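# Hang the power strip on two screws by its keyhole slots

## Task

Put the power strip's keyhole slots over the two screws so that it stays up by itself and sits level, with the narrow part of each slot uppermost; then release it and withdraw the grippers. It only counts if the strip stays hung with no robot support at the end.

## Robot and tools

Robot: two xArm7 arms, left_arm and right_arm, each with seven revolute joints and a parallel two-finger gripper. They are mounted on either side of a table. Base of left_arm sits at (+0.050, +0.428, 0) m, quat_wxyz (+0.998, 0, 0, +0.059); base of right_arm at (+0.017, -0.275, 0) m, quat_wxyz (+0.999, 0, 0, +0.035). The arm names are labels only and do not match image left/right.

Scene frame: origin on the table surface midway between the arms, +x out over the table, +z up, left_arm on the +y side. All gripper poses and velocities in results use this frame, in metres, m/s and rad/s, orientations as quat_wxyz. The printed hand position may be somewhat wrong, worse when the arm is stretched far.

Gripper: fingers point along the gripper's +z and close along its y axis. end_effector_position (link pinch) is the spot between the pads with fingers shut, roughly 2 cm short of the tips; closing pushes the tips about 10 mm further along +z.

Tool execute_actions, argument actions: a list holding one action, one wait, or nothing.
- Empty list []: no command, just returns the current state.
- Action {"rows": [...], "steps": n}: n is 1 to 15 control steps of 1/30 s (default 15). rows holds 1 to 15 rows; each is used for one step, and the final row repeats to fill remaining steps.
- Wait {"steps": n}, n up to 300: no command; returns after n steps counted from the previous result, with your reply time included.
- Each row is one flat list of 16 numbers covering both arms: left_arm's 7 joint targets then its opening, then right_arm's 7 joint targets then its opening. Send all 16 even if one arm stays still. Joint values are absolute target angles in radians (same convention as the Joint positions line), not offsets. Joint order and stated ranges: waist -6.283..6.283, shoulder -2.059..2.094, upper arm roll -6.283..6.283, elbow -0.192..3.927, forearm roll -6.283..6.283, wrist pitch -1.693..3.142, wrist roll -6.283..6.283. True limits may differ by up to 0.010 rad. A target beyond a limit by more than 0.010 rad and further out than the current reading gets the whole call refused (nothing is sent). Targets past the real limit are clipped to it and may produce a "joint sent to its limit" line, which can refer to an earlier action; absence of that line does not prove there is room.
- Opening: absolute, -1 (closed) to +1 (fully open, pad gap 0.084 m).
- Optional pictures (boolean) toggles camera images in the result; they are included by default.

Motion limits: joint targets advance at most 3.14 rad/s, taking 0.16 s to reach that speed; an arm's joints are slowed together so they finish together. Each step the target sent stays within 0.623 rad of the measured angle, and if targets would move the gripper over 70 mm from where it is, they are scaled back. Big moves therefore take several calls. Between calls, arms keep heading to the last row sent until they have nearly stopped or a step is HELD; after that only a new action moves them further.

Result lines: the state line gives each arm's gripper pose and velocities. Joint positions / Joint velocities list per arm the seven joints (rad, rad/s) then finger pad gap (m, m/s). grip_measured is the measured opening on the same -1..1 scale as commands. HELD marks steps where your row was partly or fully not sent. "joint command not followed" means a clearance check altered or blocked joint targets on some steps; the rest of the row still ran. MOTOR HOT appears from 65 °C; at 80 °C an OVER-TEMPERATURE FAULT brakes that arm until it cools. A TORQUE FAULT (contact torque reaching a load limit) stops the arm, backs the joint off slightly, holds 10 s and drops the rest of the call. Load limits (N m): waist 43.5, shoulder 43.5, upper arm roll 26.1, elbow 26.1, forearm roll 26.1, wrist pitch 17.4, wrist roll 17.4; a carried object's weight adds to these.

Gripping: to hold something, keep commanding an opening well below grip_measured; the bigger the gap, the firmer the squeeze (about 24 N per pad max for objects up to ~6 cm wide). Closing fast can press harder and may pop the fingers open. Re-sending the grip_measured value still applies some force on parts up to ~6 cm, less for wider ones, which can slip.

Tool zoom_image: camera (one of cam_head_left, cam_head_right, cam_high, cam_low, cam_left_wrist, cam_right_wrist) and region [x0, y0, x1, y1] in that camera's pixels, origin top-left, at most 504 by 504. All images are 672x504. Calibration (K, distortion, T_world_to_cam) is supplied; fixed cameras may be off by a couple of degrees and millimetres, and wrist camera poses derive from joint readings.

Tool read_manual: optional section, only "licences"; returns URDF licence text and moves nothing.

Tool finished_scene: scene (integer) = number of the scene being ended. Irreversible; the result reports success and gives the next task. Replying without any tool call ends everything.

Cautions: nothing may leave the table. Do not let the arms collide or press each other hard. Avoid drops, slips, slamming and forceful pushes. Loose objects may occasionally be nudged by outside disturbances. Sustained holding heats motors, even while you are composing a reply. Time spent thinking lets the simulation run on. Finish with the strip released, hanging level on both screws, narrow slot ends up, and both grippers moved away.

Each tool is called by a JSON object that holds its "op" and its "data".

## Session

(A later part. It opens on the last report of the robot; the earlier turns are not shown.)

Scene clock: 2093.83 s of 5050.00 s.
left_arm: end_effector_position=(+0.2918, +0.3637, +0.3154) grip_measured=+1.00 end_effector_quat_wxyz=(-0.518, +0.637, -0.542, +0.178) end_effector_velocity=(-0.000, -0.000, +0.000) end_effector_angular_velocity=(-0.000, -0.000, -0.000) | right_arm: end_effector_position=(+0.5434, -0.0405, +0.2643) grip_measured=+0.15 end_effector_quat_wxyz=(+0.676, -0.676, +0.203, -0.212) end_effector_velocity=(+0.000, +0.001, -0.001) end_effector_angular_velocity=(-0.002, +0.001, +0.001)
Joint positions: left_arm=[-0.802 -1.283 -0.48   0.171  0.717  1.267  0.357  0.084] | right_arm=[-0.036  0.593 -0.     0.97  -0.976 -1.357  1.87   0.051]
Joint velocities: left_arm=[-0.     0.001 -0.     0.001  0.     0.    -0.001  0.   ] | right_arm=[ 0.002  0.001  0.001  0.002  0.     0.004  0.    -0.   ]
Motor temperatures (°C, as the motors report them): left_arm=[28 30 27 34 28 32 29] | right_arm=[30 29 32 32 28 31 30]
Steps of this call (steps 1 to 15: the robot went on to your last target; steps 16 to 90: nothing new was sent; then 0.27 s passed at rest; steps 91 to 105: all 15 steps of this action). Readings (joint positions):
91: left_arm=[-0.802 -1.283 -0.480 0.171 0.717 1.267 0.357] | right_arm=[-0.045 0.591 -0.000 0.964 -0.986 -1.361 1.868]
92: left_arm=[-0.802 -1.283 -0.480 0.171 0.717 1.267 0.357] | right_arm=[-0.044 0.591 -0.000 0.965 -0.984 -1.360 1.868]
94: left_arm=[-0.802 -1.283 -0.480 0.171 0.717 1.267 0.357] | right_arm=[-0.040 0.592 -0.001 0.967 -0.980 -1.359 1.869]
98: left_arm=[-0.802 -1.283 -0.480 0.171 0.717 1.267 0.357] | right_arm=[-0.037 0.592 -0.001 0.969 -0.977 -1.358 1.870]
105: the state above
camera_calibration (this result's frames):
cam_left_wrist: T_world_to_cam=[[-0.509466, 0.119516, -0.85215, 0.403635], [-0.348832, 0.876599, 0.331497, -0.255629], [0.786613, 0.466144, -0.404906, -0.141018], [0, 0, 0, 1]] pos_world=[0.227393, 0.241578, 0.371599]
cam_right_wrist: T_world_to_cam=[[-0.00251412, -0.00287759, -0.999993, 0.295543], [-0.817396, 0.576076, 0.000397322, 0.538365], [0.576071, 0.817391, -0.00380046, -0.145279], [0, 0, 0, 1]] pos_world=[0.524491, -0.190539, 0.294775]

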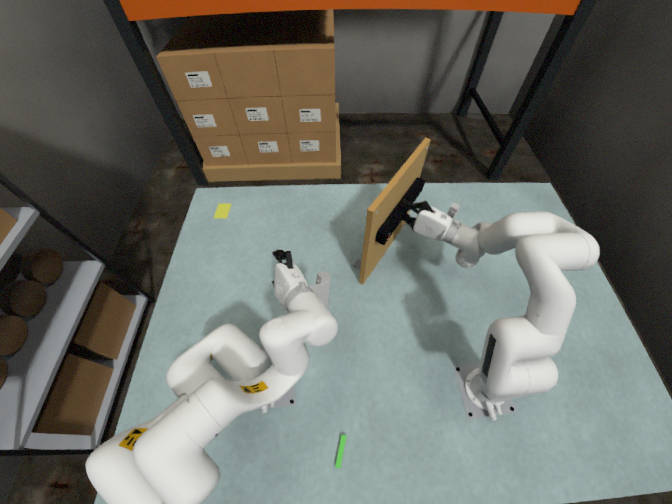

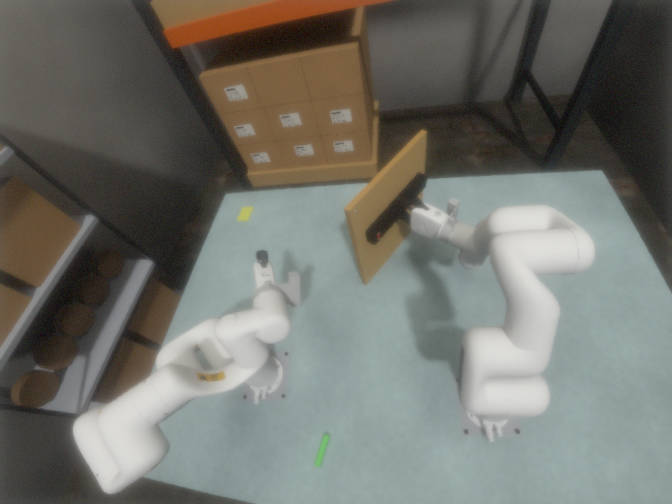

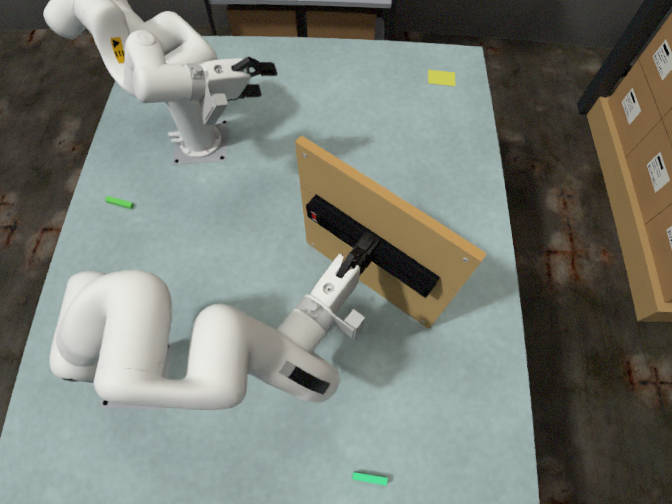

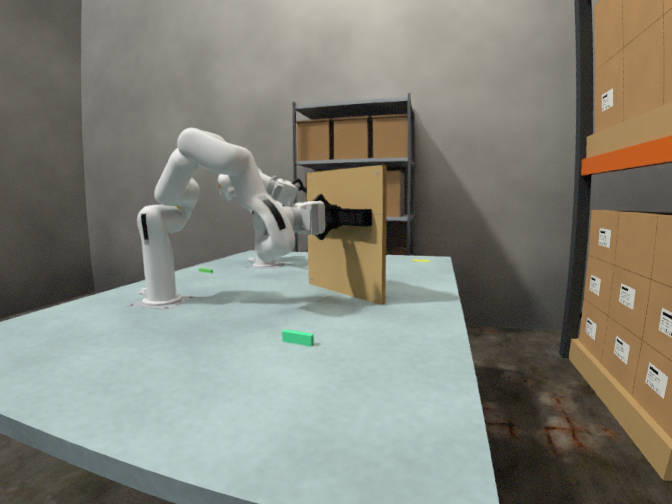

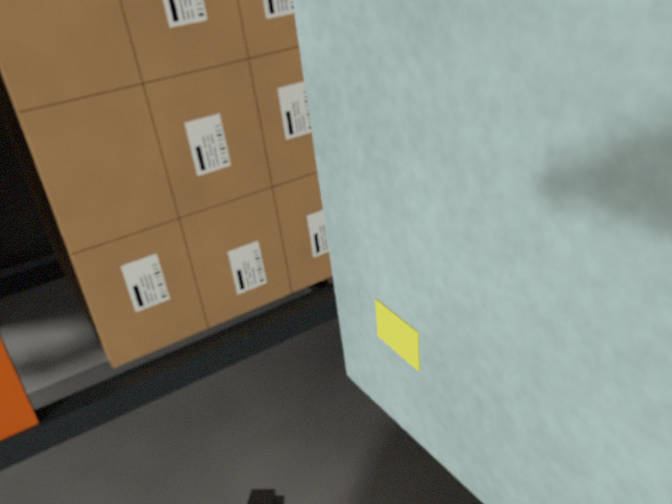

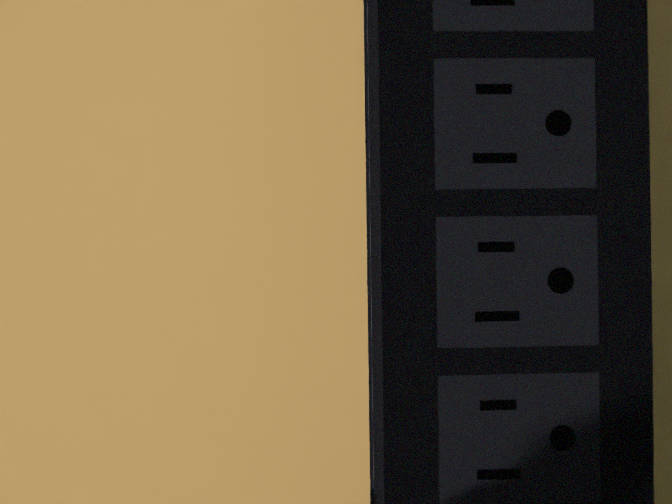

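{"op": "execute_actions", "data": {"actions": [{"rows":[[-0.802,-1.283,-0.48,0.171,0.717,1.267,0.357,1,-0.036,0.599,0,0.971,-0.976,-1.3594,1.866,-1],[-0.802,-1.283,-0.48,0.171,0.717,1.267,0.357,1,-0.036,0.599,0,0.971,-0.976,-1.3594,1.866,-1],[-0.802,-1.283,-0.48,0.171,0.717,1.267,0.357,1,-0.036,0.599,0,0.971,-0.976,-1.3594,1.866,-1],[-0.802,-1.283,-0.48,0.171,0.717,1.267,0.357,1,-0.036,0.605,0,0.972,-0.976,-1.3618,1.862,-1],[-0.802,-1.283,-0.48,0.171,0.717,1.267,0.357,1,-0.036,0.605,0,0.972,-0.976,-1.3618,1.862,-1],[-0.802,-1.283,-0.48,0.171,0.717,1.267,0.357,1,-0.036,0.605,0,0.972,-0.976,-1.3618,1.862,-1],[-0.802,-1.283,-0.48,0.171,0.717,1.267,0.357,1,-0.036,0.611,0,0.973,-0.976,-1.3642,1.858,-1],[-0.802,-1.283,-0.48,0.171,0.717,1.267,0.357,1,-0.036,0.611,0,0.973,-0.976,-1.3642,1.858,-1],[-0.802,-1.283,-0.48,0.171,0.717,1.267,0.357,1,-0.036,0.611,0,0.973,-0.976,-1.3642,1.858,-1],[-0.802,-1.283,-0.48,0.171,0.717,1.267,0.357,1,-0.036,0.617,0,0.974,-0.976,-1.3666,1.854,-1]],"steps":15}]}}

Scene clock: 2104.60 s of 5050.00 s.
left_arm: end_effector_position=(+0.2918, +0.3637, +0.3154) grip_measured=+1.00 end_effector_quat_wxyz=(-0.518, +0.637, -0.542, +0.178) end_effector_velocity=(+0.000, -0.000, +0.000) end_effector_angular_velocity=(-0.000, -0.000, -0.001) | right_arm: end_effector_position=(+0.5427, -0.0395, +0.2550) grip_measured=+0.15 end_effector_quat_wxyz=(+0.676, -0.677, +0.203, -0.209) end_effector_velocity=(-0.000, -0.001, -0.005) end_effector_angular_velocity=(-0.002, -0.003, +0.002)
Joint positions: left_arm=[-0.802 -1.283 -0.48   0.171  0.717  1.267  0.357  0.084] | right_arm=[-0.035  0.616  0.001  0.974 -0.976 -1.365  1.855  0.05 ]
Joint velocities: left_arm=[ 0.001  0.001 -0.001  0.    -0.    -0.002  0.     0.   ] | right_arm=[-0.001  0.015 -0.002  0.003 -0.002 -0.009 -0.012 -0.   ]
Motor temperatures (°C, as the motors report them): left_arm=[28 30 27 34 28 32 29] | right_arm=[30 30 32 32 28 30 30]
Steps of this call (steps 1 to 15: the robot went on to your last target; steps 16 to 90: nothing new was sent; then 7.27 s passed at rest; steps 91 to 105: all 15 steps of this action). Readings (joint positions):
91: left_arm=[-0.802 -1.283 -0.480 0.171 0.717 1.267 0.357] | right_arm=[-0.036 0.593 0.000 0.970 -0.976 -1.357 1.870]
92: left_arm=[-0.802 -1.283 -0.480 0.171 0.717 1.267 0.357] | right_arm=[-0.036 0.594 0.000 0.970 -0.976 -1.358 1.869]
94: left_arm=[-0.802 -1.283 -0.480 0.171 0.717 1.267 0.357] | right_arm=[-0.036 0.596 0.000 0.971 -0.976 -1.359 1.867]
98: left_arm=[-0.802 -1.283 -0.480 0.171 0.717 1.267 0.357] | right_arm=[-0.035 0.604 0.001 0.972 -0.976 -1.362 1.862]
105: the state above
camera_calibration (this result's frames):
cam_left_wrist: T_world_to_cam=[[-0.509466, 0.119516, -0.85215, 0.403635], [-0.348832, 0.876599, 0.331497, -0.255629], [0.786614, 0.466144, -0.404906, -0.141018], [0, 0, 0, 1]] pos_world=[0.227393, 0.241578, 0.371599]
cam_right_wrist: T_world_to_cam=[[-0.00579334, -0.00512549, -0.99997, 0.287897], [-0.819881, 0.572531, 0.0018154, 0.538135], [0.572504, 0.819867, -0.00751916, -0.142698], [0, 0, 0, 1]] pos_world=[0.52457, -0.189629, 0.285839]

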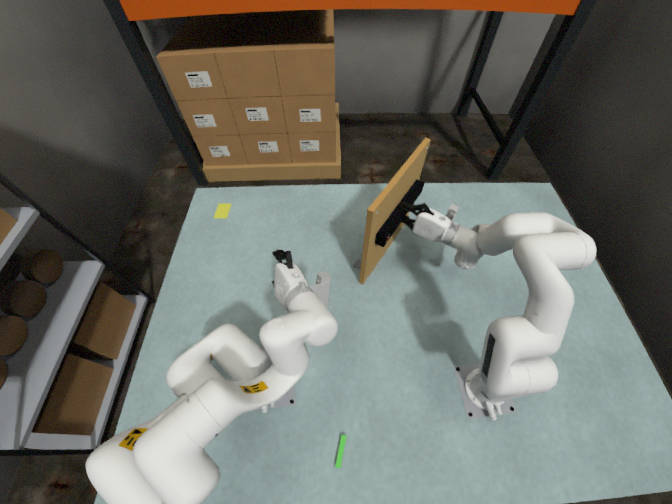

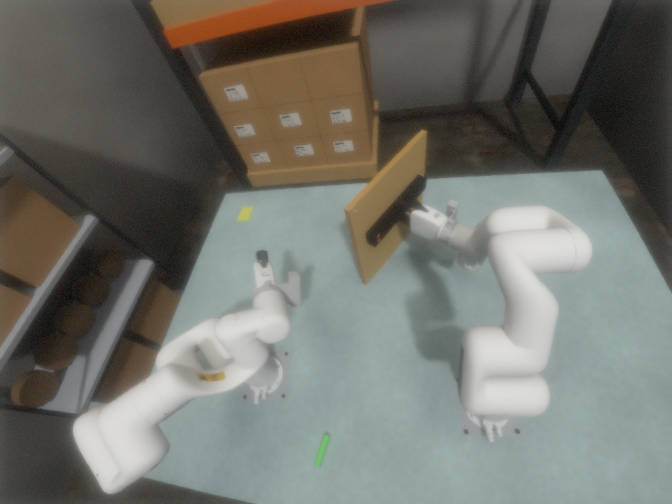

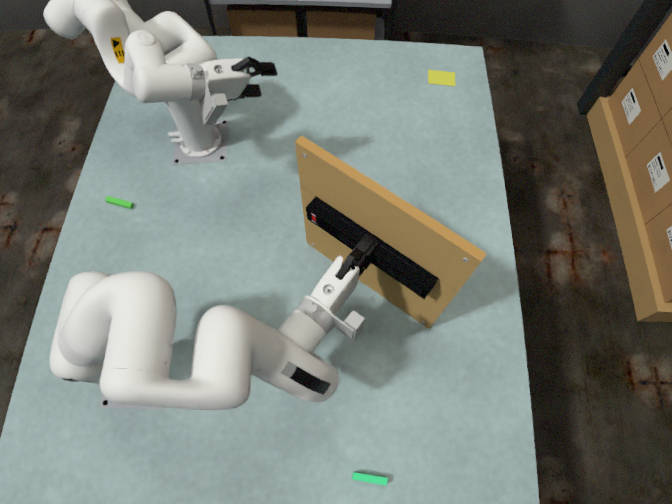

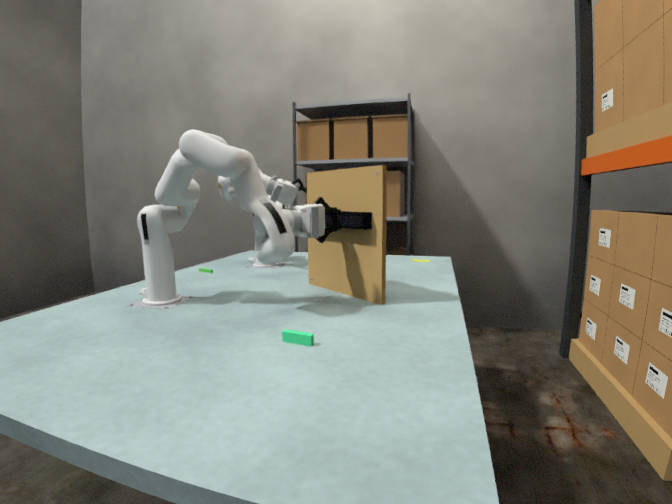

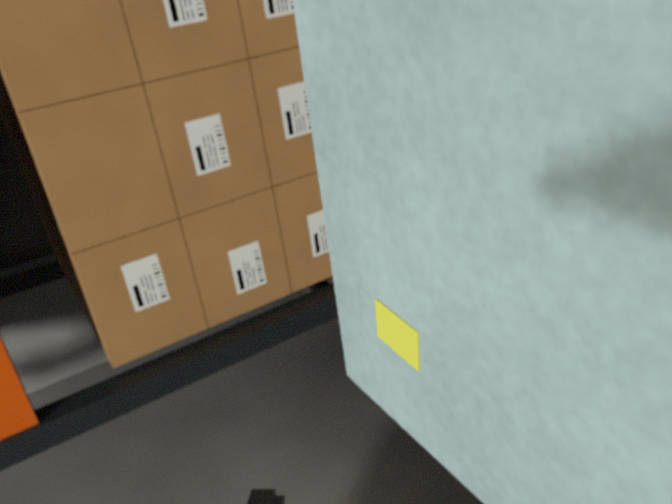

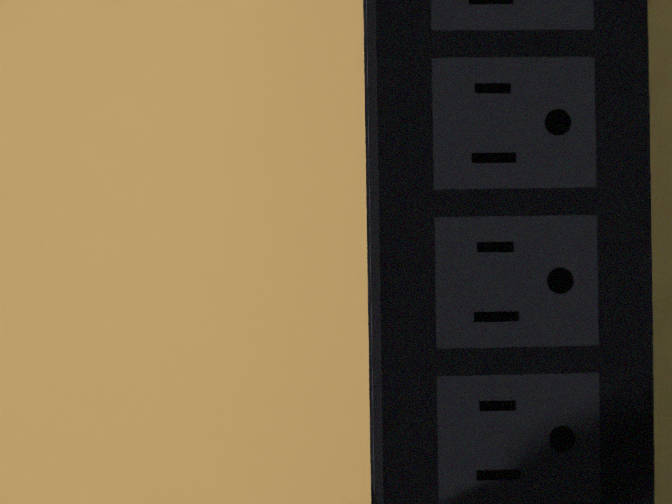

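Sliding freely. Down another 8 mm.

{"op": "execute_actions", "data": {"actions": [{"rows":[[-0.802,-1.283,-0.48,0.171,0.717,1.267,0.357,1,-0.036,0.623,0,0.975,-0.976,-1.369,1.850,-1],[-0.802,-1.283,-0.48,0.171,0.717,1.267,0.357,1,-0.036,0.623,0,0.975,-0.976,-1.369,1.850,-1],[-0.802,-1.283,-0.48,0.171,0.717,1.267,0.357,1,-0.036,0.623,0,0.975,-0.976,-1.369,1.850,-1],[-0.802,-1.283,-0.48,0.171,0.717,1.267,0.357,1,-0.036,0.629,0,0.976,-0.976,-1.3714,1.846,-1],[-0.802,-1.283,-0.48,0.171,0.717,1.267,0.357,1,-0.036,0.629,0,0.976,-0.976,-1.3714,1.846,-1],[-0.802,-1.283,-0.48,0.171,0.717,1.267,0.357,1,-0.036,0.629,0,0.976,-0.976,-1.3714,1.846,-1],[-0.802,-1.283,-0.48,0.171,0.717,1.267,0.357,1,-0.036,0.635,0,0.977,-0.976,-1.3738,1.842,-1],[-0.802,-1.283,-0.48,0.171,0.717,1.267,0.357,1,-0.036,0.635,0,0.977,-0.976,-1.3738,1.842,-1],[-0.802,-1.283,-0.48,0.171,0.717,1.267,0.357,1,-0.036,0.635,0,0.977,-0.976,-1.3738,1.842,-1],[-0.802,-1.283,-0.48,0.171,0.717,1.267,0.357,1,-0.036,0.641,0,0.978,-0.976,-1.3762,1.838,-1]],"steps":15}]}}

Scene clock: 2112.13 s of 5050.00 s.
left_arm: end_effector_position=(+0.2918, +0.3637, +0.3154) grip_measured=+1.00 end_effector_quat_wxyz=(-0.518, +0.637, -0.542, +0.178) end_effector_velocity=(-0.000, -0.000, +0.000) end_effector_angular_velocity=(-0.001, +0.001, +0.000) | right_arm: end_effector_position=(+0.5429, -0.0405, +0.2491) grip_measured=+0.14 end_effector_quat_wxyz=(+0.677, -0.676, +0.200, -0.210) end_effector_velocity=(-0.000, -0.000, -0.004) end_effector_angular_velocity=(-0.002, -0.005, +0.003)
Joint positions: left_arm=[-0.802 -1.283 -0.48   0.171  0.717  1.267  0.357  0.084] | right_arm=[-0.036  0.637  0.001  0.98  -0.975 -1.379  1.84   0.05 ]
Joint velocities: left_arm=[ 0.     0.     0.001  0.001 -0.     0.     0.     0.   ] | right_arm=[-0.     0.014 -0.     0.004 -0.001 -0.008 -0.013 -0.   ]
Motor temperatures (°C, as the motors report them): left_arm=[28 30 27 34 28 32 29] | right_arm=[30 30 32 32 28 30 30]
Steps of this call (steps 1 to 15: the robot went on to your last target; steps 16 to 90: nothing new was sent; then 4.03 s passed at rest; steps 91 to 105: all 15 steps of this action). Readings (joint positions):
91: left_arm=[-0.802 -1.283 -0.480 0.171 0.717 1.267 0.357] | right_arm=[-0.036 0.617 0.000 0.974 -0.976 -1.367 1.854]
92: left_arm=[-0.802 -1.283 -0.480 0.171 0.717 1.267 0.357] | right_arm=[-0.036 0.618 0.000 0.974 -0.976 -1.367 1.853]
94: left_arm=[-0.802 -1.283 -0.480 0.171 0.717 1.267 0.357] | right_arm=[-0.036 0.621 0.000 0.975 -0.976 -1.368 1.851]
98: left_arm=[-0.802 -1.283 -0.480 0.171 0.717 1.267 0.357] | right_arm=[-0.036 0.628 -0.000 0.976 -0.976 -1.371 1.846]
105: the state above
camera_calibration (this result's frames):
cam_left_wrist: T_world_to_cam=[[-0.509466, 0.119516, -0.85215, 0.403635], [-0.348832, 0.876599, 0.331497, -0.255629], [0.786614, 0.466144, -0.404906, -0.141018], [0, 0, 0, 1]] pos_world=[0.227393, 0.241578, 0.371599]
cam_right_wrist: T_world_to_cam=[[-0.000753906, -0.00272378, -0.999996, 0.279377], [-0.820929, 0.571029, -0.000936459, 0.539989], [0.571029, 0.820925, -0.00266654, -0.142445], [0, 0, 0, 1]] pos_world=[0.524843, -0.190651, 0.279501]

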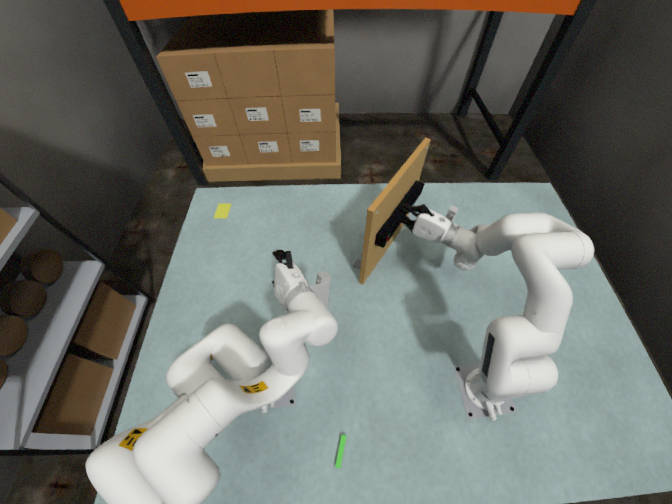

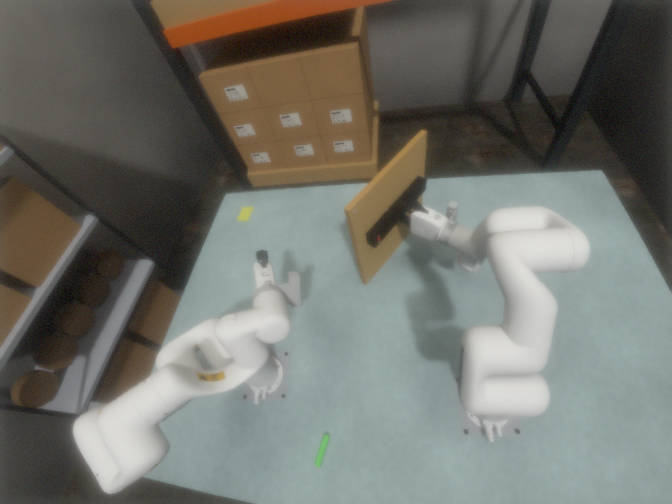

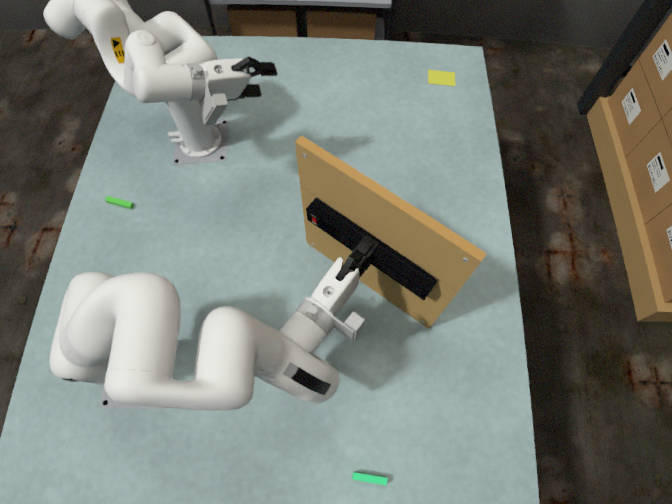

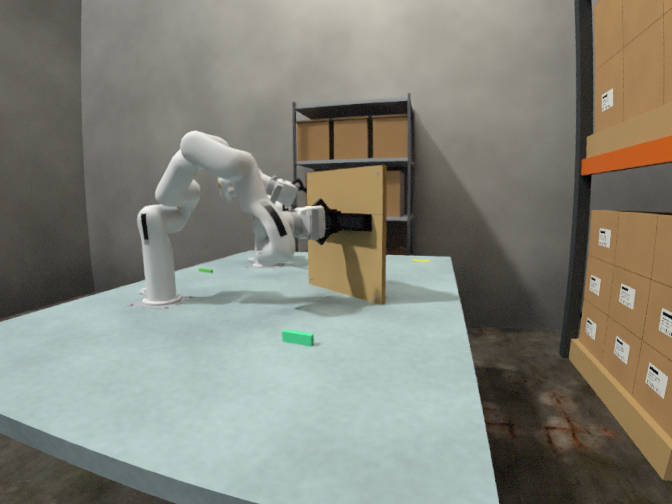

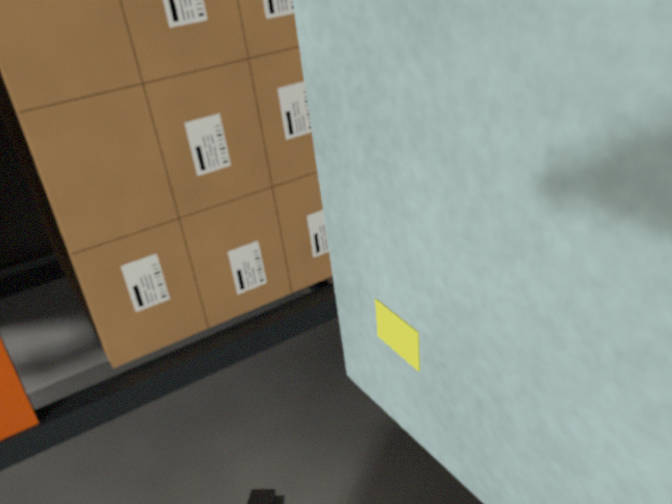

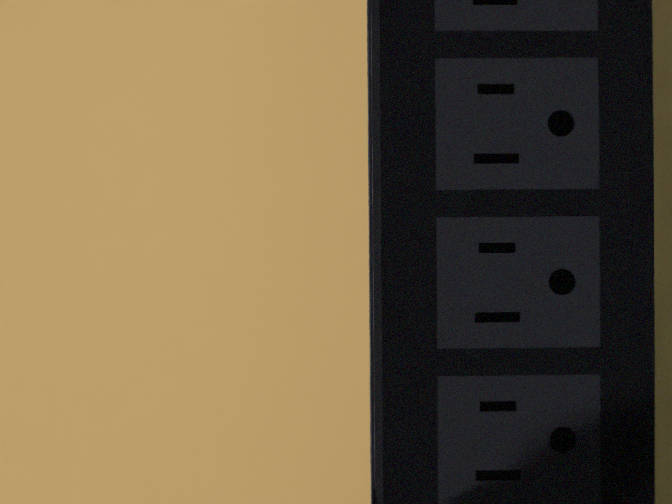

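{"op": "execute_actions", "data": {"actions": [{"rows":[[-0.802,-1.283,-0.48,0.171,0.717,1.267,0.357,1,-0.036,0.641,0,0.978,-0.976,-1.3762,1.838,-0.3],[-0.802,-1.283,-0.48,0.171,0.717,1.267,0.357,1,-0.036,0.641,0,0.978,-0.976,-1.3762,1.838,0],[-0.802,-1.283,-0.48,0.171,0.717,1.267,0.357,1,-0.036,0.641,0,0.978,-0.976,-1.3762,1.838,0.1],[-0.802,-1.283,-0.48,0.171,0.717,1.267,0.357,1,-0.036,0.641,0,0.978,-0.976,-1.3762,1.838,0.15],[-0.802,-1.283,-0.48,0.171,0.717,1.267,0.357,1,-0.036,0.641,0,0.978,-0.976,-1.3762,1.838,0.2],[-0.802,-1.283,-0.48,0.171,0.717,1.267,0.357,1,-0.036,0.641,0,0.978,-0.976,-1.3762,1.838,0.25],[-0.802,-1.283,-0.48,0.171,0.717,1.267,0.357,1,-0.036,0.641,0,0.978,-0.976,-1.3762,1.838,0.3],[-0.802,-1.283,-0.48,0.171,0.717,1.267,0.357,1,-0.036,0.644,0,0.978,-0.976,-1.3775,1.836,0.4],[-0.802,-1.283,-0.48,0.171,0.717,1.267,0.357,1,-0.036,0.647,0,0.978,-0.976,-1.379,1.834,0.5],[-0.802,-1.283,-0.48,0.171,0.717,1.267,0.357,1,-0.036,0.650,0,0.978,-0.976,-1.380,1.832,0.6]],"steps":15}]}}

Scene clock: 2121.73 s of 5050.00 s.
left_arm: end_effector_position=(+0.2918, +0.3637, +0.3154) grip_measured=+1.00 end_effector_quat_wxyz=(-0.518, +0.637, -0.542, +0.178) end_effector_velocity=(-0.000, -0.000, -0.000) end_effector_angular_velocity=(-0.001, +0.001, -0.000) | right_arm: end_effector_position=(+0.5409, -0.0404, +0.2394) grip_measured=+0.60 end_effector_quat_wxyz=(+0.674, -0.680, +0.204, -0.205) end_effector_velocity=(+0.001, +0.000, +0.002) end_effector_angular_velocity=(+0.004, -0.011, +0.000)
Joint positions: left_arm=[-0.802 -1.283 -0.48   0.171  0.717  1.267  0.357  0.084] | right_arm=[-0.036  0.652 -0.001  0.975 -0.978 -1.378  1.832  0.069]
Joint velocities: left_arm=[-0.001 -0.     0.001  0.    -0.     0.001 -0.     0.   ] | right_arm=[-0.     0.004  0.003  0.007  0.003 -0.006 -0.006 -0.   ]
Motor temperatures (°C, as the motors report them): left_arm=[28 30 27 34 28 32 29] | right_arm=[30 29 32 31 28 30 30]
Steps of this call (steps 1 to 15: the robot went on to your last target; steps 16 to 90: nothing new was sent; then 6.10 s passed at rest; steps 91 to 105: all 15 steps of this action). Readings (joint positions):
91: left_arm=[-0.802 -1.283 -0.480 0.171 0.717 1.267 0.357] | right_arm=[-0.036 0.641 0.000 0.980 -0.976 -1.380 1.838]
92: left_arm=[-0.802 -1.283 -0.480 0.171 0.717 1.267 0.357] | right_arm=[-0.036 0.641 0.000 0.980 -0.976 -1.380 1.838]
94: left_arm=[-0.802 -1.283 -0.480 0.171 0.717 1.267 0.357] | right_arm=[-0.036 0.641 0.000 0.980 -0.976 -1.380 1.838]
98: left_arm=[-0.802 -1.283 -0.480 0.171 0.717 1.267 0.357] | right_arm=[-0.036 0.643 -0.001 0.976 -0.978 -1.378 1.837]
105: the state above
camera_calibration (this result's frames):
cam_left_wrist: T_world_to_cam=[[-0.509466, 0.119516, -0.85215, 0.403635], [-0.348832, 0.876599, 0.331497, -0.255629], [0.786614, 0.466144, -0.404906, -0.141018], [0, 0, 0, 1]] pos_world=[0.227393, 0.241578, 0.371599]
cam_right_wrist: T_world_to_cam=[[-0.0141166, -0.00972229, -0.999853, 0.276523], [-0.822133, 0.569263, 0.00607203, 0.53721], [0.569121, 0.822098, -0.016029, -0.137135], [0, 0, 0, 1]] pos_world=[0.523608, -0.190387, 0.271022]

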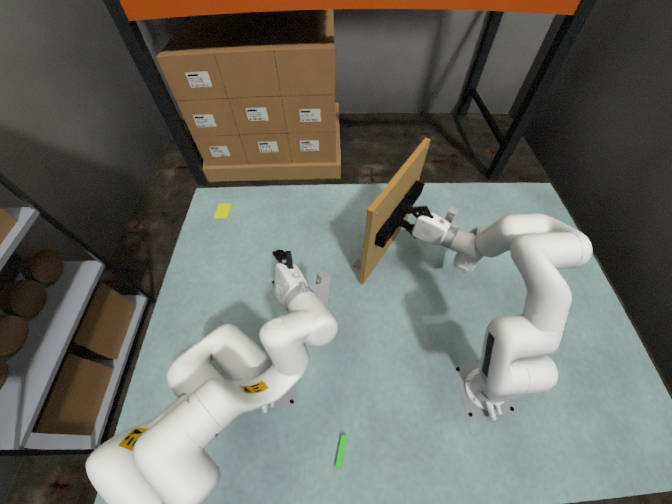

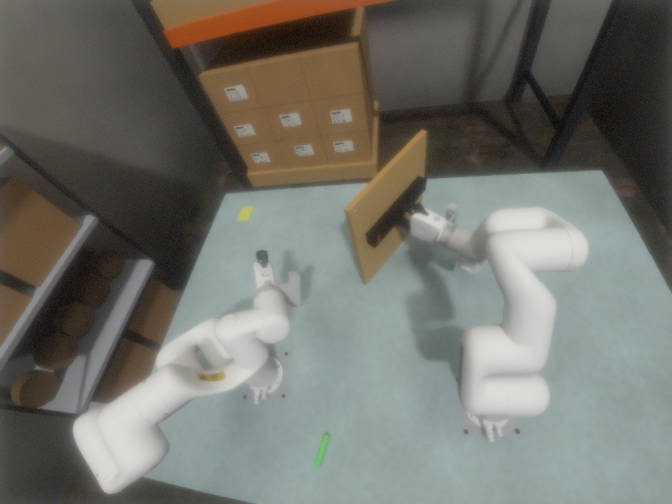

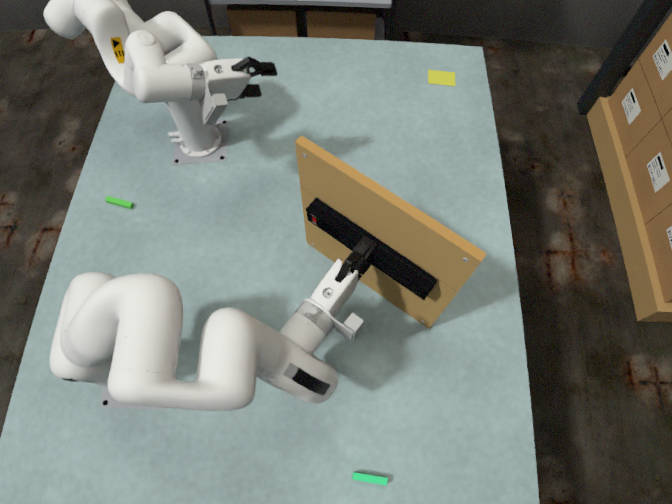

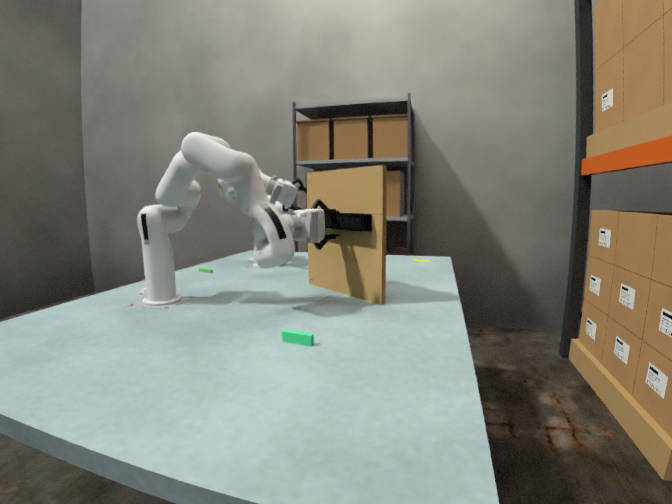

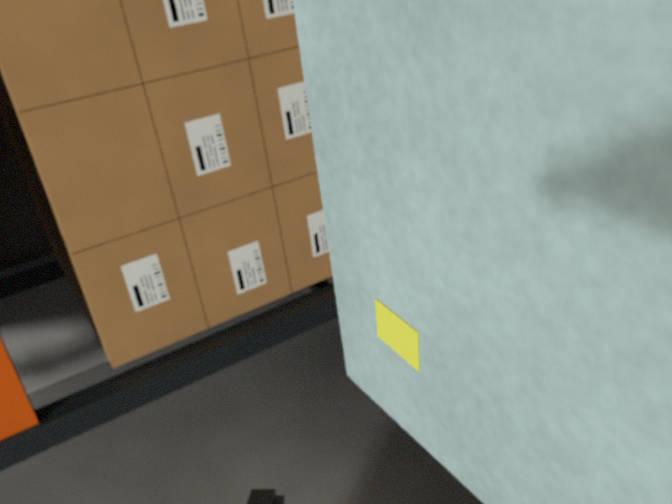

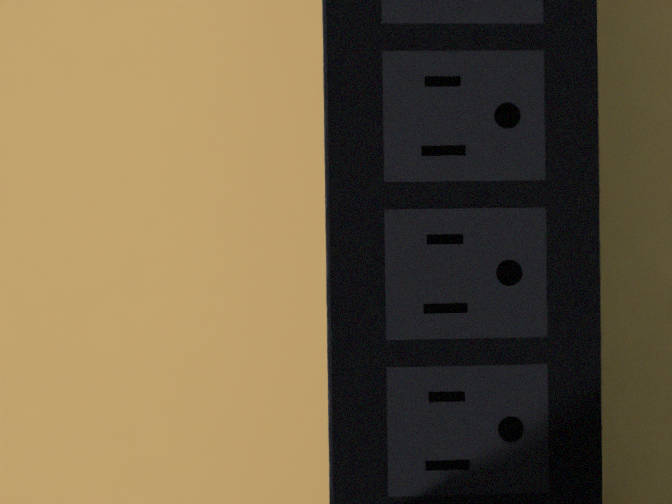

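{"op": "execute_actions", "data": {"actions": [{"rows":[[-0.802,-1.283,-0.48,0.171,0.717,1.267,0.357,1,-0.036,0.638,0,0.976,-0.976,-1.375,1.840,0.9],[-0.802,-1.283,-0.48,0.171,0.717,1.267,0.357,1,-0.036,0.632,0,0.975,-0.976,-1.372,1.844,1],[-0.802,-1.283,-0.48,0.171,0.717,1.267,0.357,1,-0.036,0.632,0,0.975,-0.976,-1.372,1.844,1],[-0.802,-1.283,-0.48,0.171,0.717,1.267,0.357,1,-0.036,0.632,0,0.975,-0.976,-1.372,1.844,1],[-0.802,-1.283,-0.48,0.171,0.717,1.267,0.357,1,-0.036,0.632,0,0.975,-0.976,-1.372,1.844,1],[-0.802,-1.283,-0.48,0.171,0.717,1.267,0.357,1,-0.036,0.632,0,0.975,-0.976,-1.372,1.844,1],[-0.802,-1.283,-0.48,0.171,0.717,1.267,0.357,1,-0.082,0.614,0,0.937,-1.016,-1.394,1.835,1],[-0.802,-1.283,-0.48,0.171,0.717,1.267,0.357,1,-0.082,0.614,0,0.937,-1.016,-1.394,1.835,1],[-0.802,-1.283,-0.48,0.171,0.717,1.267,0.357,1,-0.082,0.614,0,0.937,-1.016,-1.394,1.835,1],[-0.802,-1.283,-0.48,0.171,0.717,1.267,0.357,1,-0.128,0.596,0,0.899,-1.056,-1.416,1.826,1]],"steps":15}], "pictures": false}}

{"op": "execute_actions", "data": {"actions": [{"rows":[[-0.802,-1.283,-0.48,0.171,0.717,1.267,0.357,1,-0.25,0.5,0,0.62,-1.17,-1.53,1.62,1]],"steps":15}], "pictures": false}}

{"op": "execute_actions", "data": {"actions": [{"steps":20}]}}

Scene clock: 2136.30 s of 5050.00 s.
left_arm: end_effector_position=(+0.2918, +0.3637, +0.3154) grip_measured=+1.00 end_effector_quat_wxyz=(-0.518, +0.637, -0.542, +0.178) end_effector_velocity=(+0.000, +0.000, -0.000) end_effector_angular_velocity=(-0.001, +0.001, +0.000) | right_arm: end_effector_position=(+0.5281, -0.0756, +0.2485) grip_measured=+1.00 end_effector_quat_wxyz=(+0.673, -0.678, +0.206, -0.211) end_effector_velocity=(-0.027, -0.059, +0.004) end_effector_angular_velocity=(+0.005, -0.003, -0.014)
Joint positions: left_arm=[-0.802 -1.283 -0.48   0.171  0.717  1.267  0.357  0.084] | right_arm=[-0.118  0.601 -0.003  0.909 -1.045 -1.41   1.828  0.084]
Joint velocities: left_arm=[ 0.     0.     0.002  0.     0.001 -0.    -0.     0.   ] | right_arm=[-0.148 -0.057 -0.    -0.112 -0.122 -0.069 -0.028 -0.   ]
Motor temperatures (°C, as the motors report them): left_arm=[28 30 27 34 28 32 29] | right_arm=[30 29 32 31 28 30 30]
Steps of this call (steps 1 to 15: the robot went on to your last target; steps 16 to 90: nothing new was sent; then 11.07 s passed at rest; steps 91 to 105: all 15 steps of this action). Readings (joint positions):
91: left_arm=[-0.802 -1.283 -0.480 0.171 0.717 1.267 0.357] | right_arm=[-0.036 0.650 0.000 0.978 -0.976 -1.380 1.832]
92: left_arm=[-0.802 -1.283 -0.480 0.171 0.717 1.267 0.357] | right_arm=[-0.036 0.648 -0.000 0.977 -0.976 -1.379 1.834]
94: left_arm=[-0.802 -1.283 -0.480 0.171 0.717 1.267 0.357] | right_arm=[-0.036 0.640 -0.000 0.976 -0.976 -1.376 1.839]
98: left_arm=[-0.802 -1.283 -0.480 0.171 0.717 1.267 0.357] | right_arm=[-0.039 0.632 0.001 0.973 -0.980 -1.375 1.842]
105: the state above

Scene clock: 2136.80 s of 5050.00 s.
left_arm: end_effector_position=(+0.2918, +0.3637, +0.3154) grip_measured=+1.00 end_effector_quat_wxyz=(-0.518, +0.637, -0.542, +0.178) end_effector_velocity=(-0.000, -0.000, +0.001) end_effector_angular_velocity=(+0.000, -0.001, +0.000) | right_arm: end_effector_position=(+0.4490, -0.1142, +0.2453) grip_measured=+1.00 end_effector_quat_wxyz=(+0.673, -0.681, +0.182, -0.224) end_effector_velocity=(-0.016, -0.004, +0.002) end_effector_angular_velocity=(-0.001, -0.017, +0.006)
Joint positions: left_arm=[-0.802 -1.283 -0.48   0.171  0.717  1.267  0.357  0.084] | right_arm=[-0.247  0.502  0.001  0.626 -1.168 -1.528  1.624  0.084]
Joint velocities: left_arm=[ 0.001  0.    -0.001  0.002 -0.     0.001  0.     0.   ] | right_arm=[-0.022 -0.018  0.002 -0.052 -0.025 -0.024 -0.045 -0.   ]
Motor temperatures (°C, as the motors report them): left_arm=[28 30 27 34 28 32 29] | right_arm=[30 29 32 31 28 30 30]
Steps of this call (steps 1 to 15: all 15 steps of this action). Readings (joint positions):
1: left_arm=[-0.802 -1.283 -0.480 0.171 0.717 1.267 0.357] | right_arm=[-0.122 0.599 -0.003 0.905 -1.048 -1.412 1.827]
2: left_arm=[-0.802 -1.283 -0.480 0.171 0.717 1.267 0.357] | right_arm=[-0.125 0.597 -0.001 0.900 -1.052 -1.415 1.824]
4: left_arm=[-0.802 -1.283 -0.480 0.171 0.717 1.267 0.357] | right_arm=[-0.143 0.582 0.003 0.858 -1.072 -1.433 1.792]
8: left_arm=[-0.802 -1.283 -0.480 0.171 0.717 1.267 0.357] | right_arm=[-0.217 0.526 -0.002 0.694 -1.138 -1.499 1.676]
15: the state above

Scene clock: 2137.47 s of 5050.00 s.
left_arm: end_effector_position=(+0.2918, +0.3637, +0.3154) grip_measured=+1.00 end_effector_quat_wxyz=(-0.518, +0.637, -0.542, +0.178) end_effector_velocity=(+0.000, -0.000, +0.000) end_effector_angular_velocity=(+0.000, -0.001, -0.001) | right_arm: end_effector_position=(+0.4474, -0.1152, +0.2453) grip_measured=+1.00 end_effector_quat_wxyz=(+0.673, -0.681, +0.182, -0.225) end_effector_velocity=(-0.000, +0.000, -0.000) end_effector_angular_velocity=(-0.000, +0.000, +0.001)
Joint positions: left_arm=[-0.802 -1.283 -0.48   0.171  0.717  1.267  0.357  0.084] | right_arm=[-0.25   0.5    0.     0.62  -1.17  -1.53   1.62   0.084]
Joint velocities: left_arm=[ 0.    -0.    -0.    -0.     0.    -0.001 -0.     0.   ] | right_arm=[-0.     0.    -0.    -0.    -0.001  0.    -0.     0.   ]
Motor temperatures (°C, as the motors report them): left_arm=[28 30 27 34 28 32 29] | right_arm=[30 29 32 31 28 30 30]
Steps of this call (steps 1 to 15: the robot went on to your last target; steps 16 to 20: nothing new was sent). Readings (joint positions):
1: left_arm=[-0.802 -1.283 -0.480 0.171 0.717 1.267 0.357] | right_arm=[-0.248 0.501 0.001 0.625 -1.168 -1.528 1.623]
2: left_arm=[-0.802 -1.283 -0.480 0.171 0.717 1.267 0.357] | right_arm=[-0.248 0.501 0.001 0.624 -1.169 -1.529 1.622]
4: left_arm=[-0.802 -1.283 -0.480 0.171 0.717 1.267 0.357] | right_arm=[-0.249 0.501 0.000 0.622 -1.169 -1.529 1.621]
8: left_arm=[-0.802 -1.283 -0.480 0.171 0.717 1.267 0.357] | right_arm=[-0.250 0.500 0.000 0.621 -1.170 -1.530 1.620]
20: the state above
All arms were judged still, so your last target was given up. Only a new action makes them travel on or press farther. Fingers that are still opening or closing keep moving.
camera_calibration (this result's frames):
cam_left_wrist: T_world_to_cam=[[-0.509466, 0.119516, -0.85215, 0.403635], [-0.348831, 0.876599, 0.331497, -0.255629], [0.786614, 0.466144, -0.404906, -0.141018], [0, 0, 0, 1]] pos_world=[0.227393, 0.241578, 0.371599]
cam_right_wrist: T_world_to_cam=[[0.0402842, -0.0291875, -0.998762, 0.253565], [-0.822866, 0.566055, -0.0497318, 0.516546], [0.566806, 0.823851, -0.00121428, -0.0246762], [0, 0, 0, 1]] pos_world=[0.42882, -0.264663, 0.278909]

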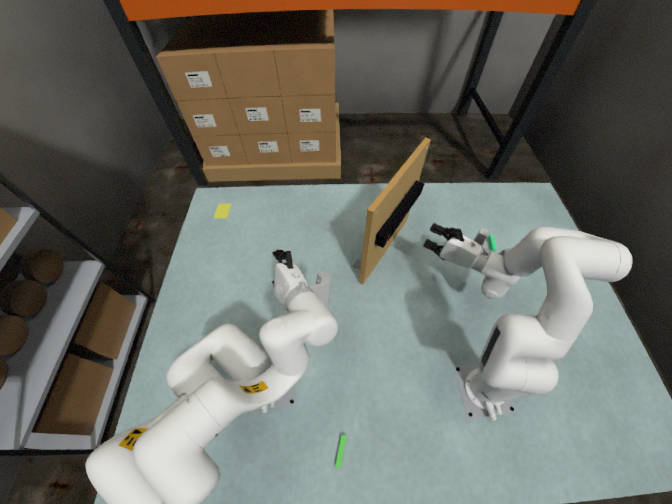

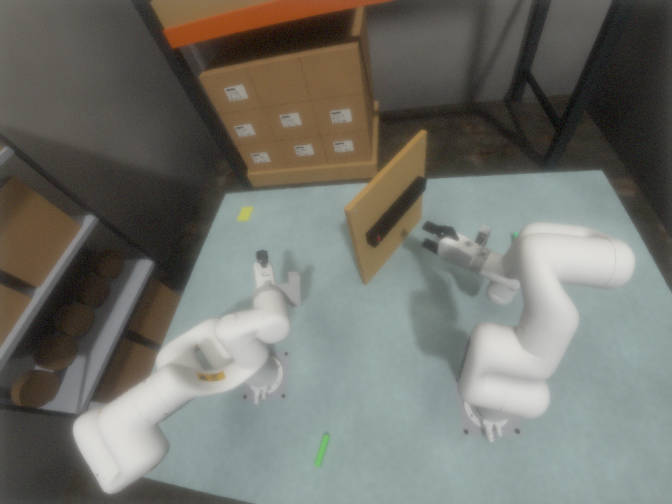

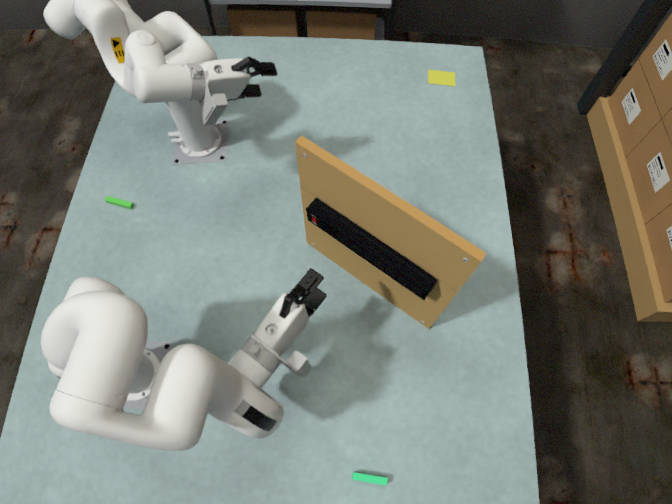

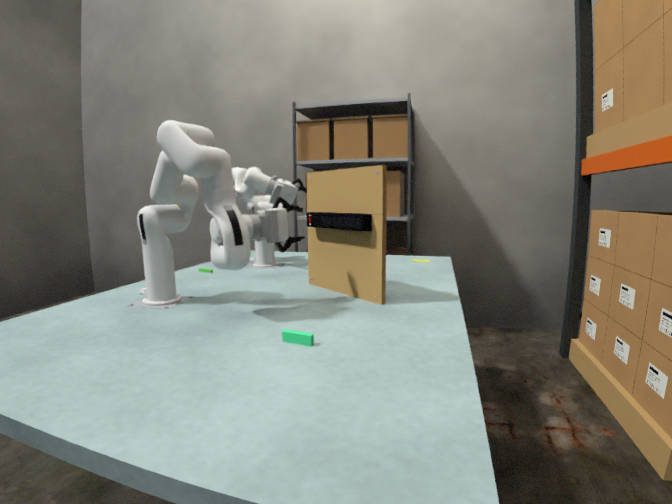

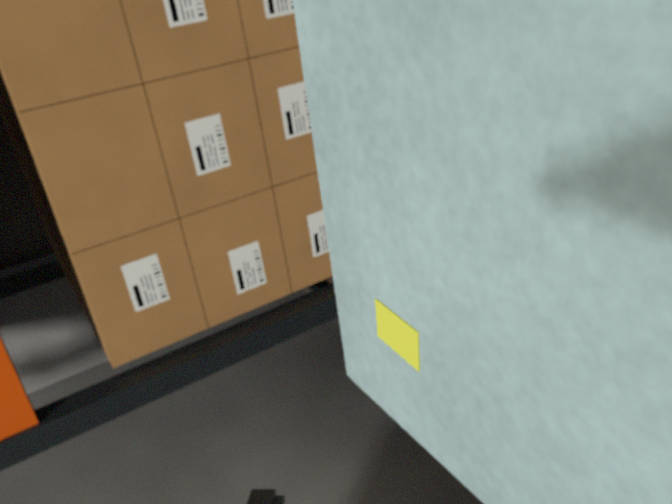

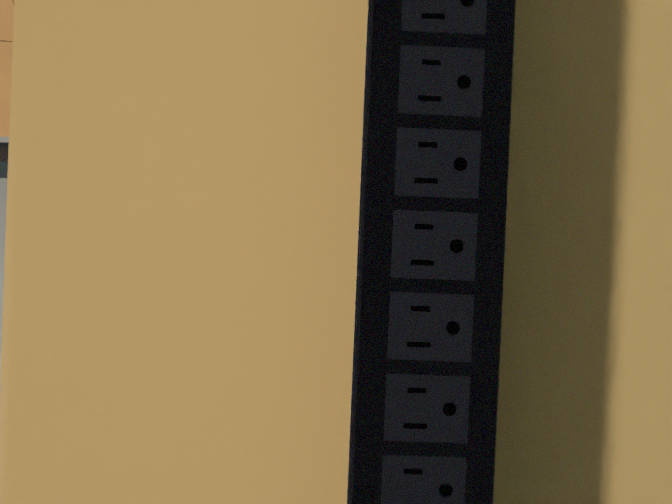

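{"op": "finished_scene", "data": {"scene": 1}}

The scene is finished: the task was done.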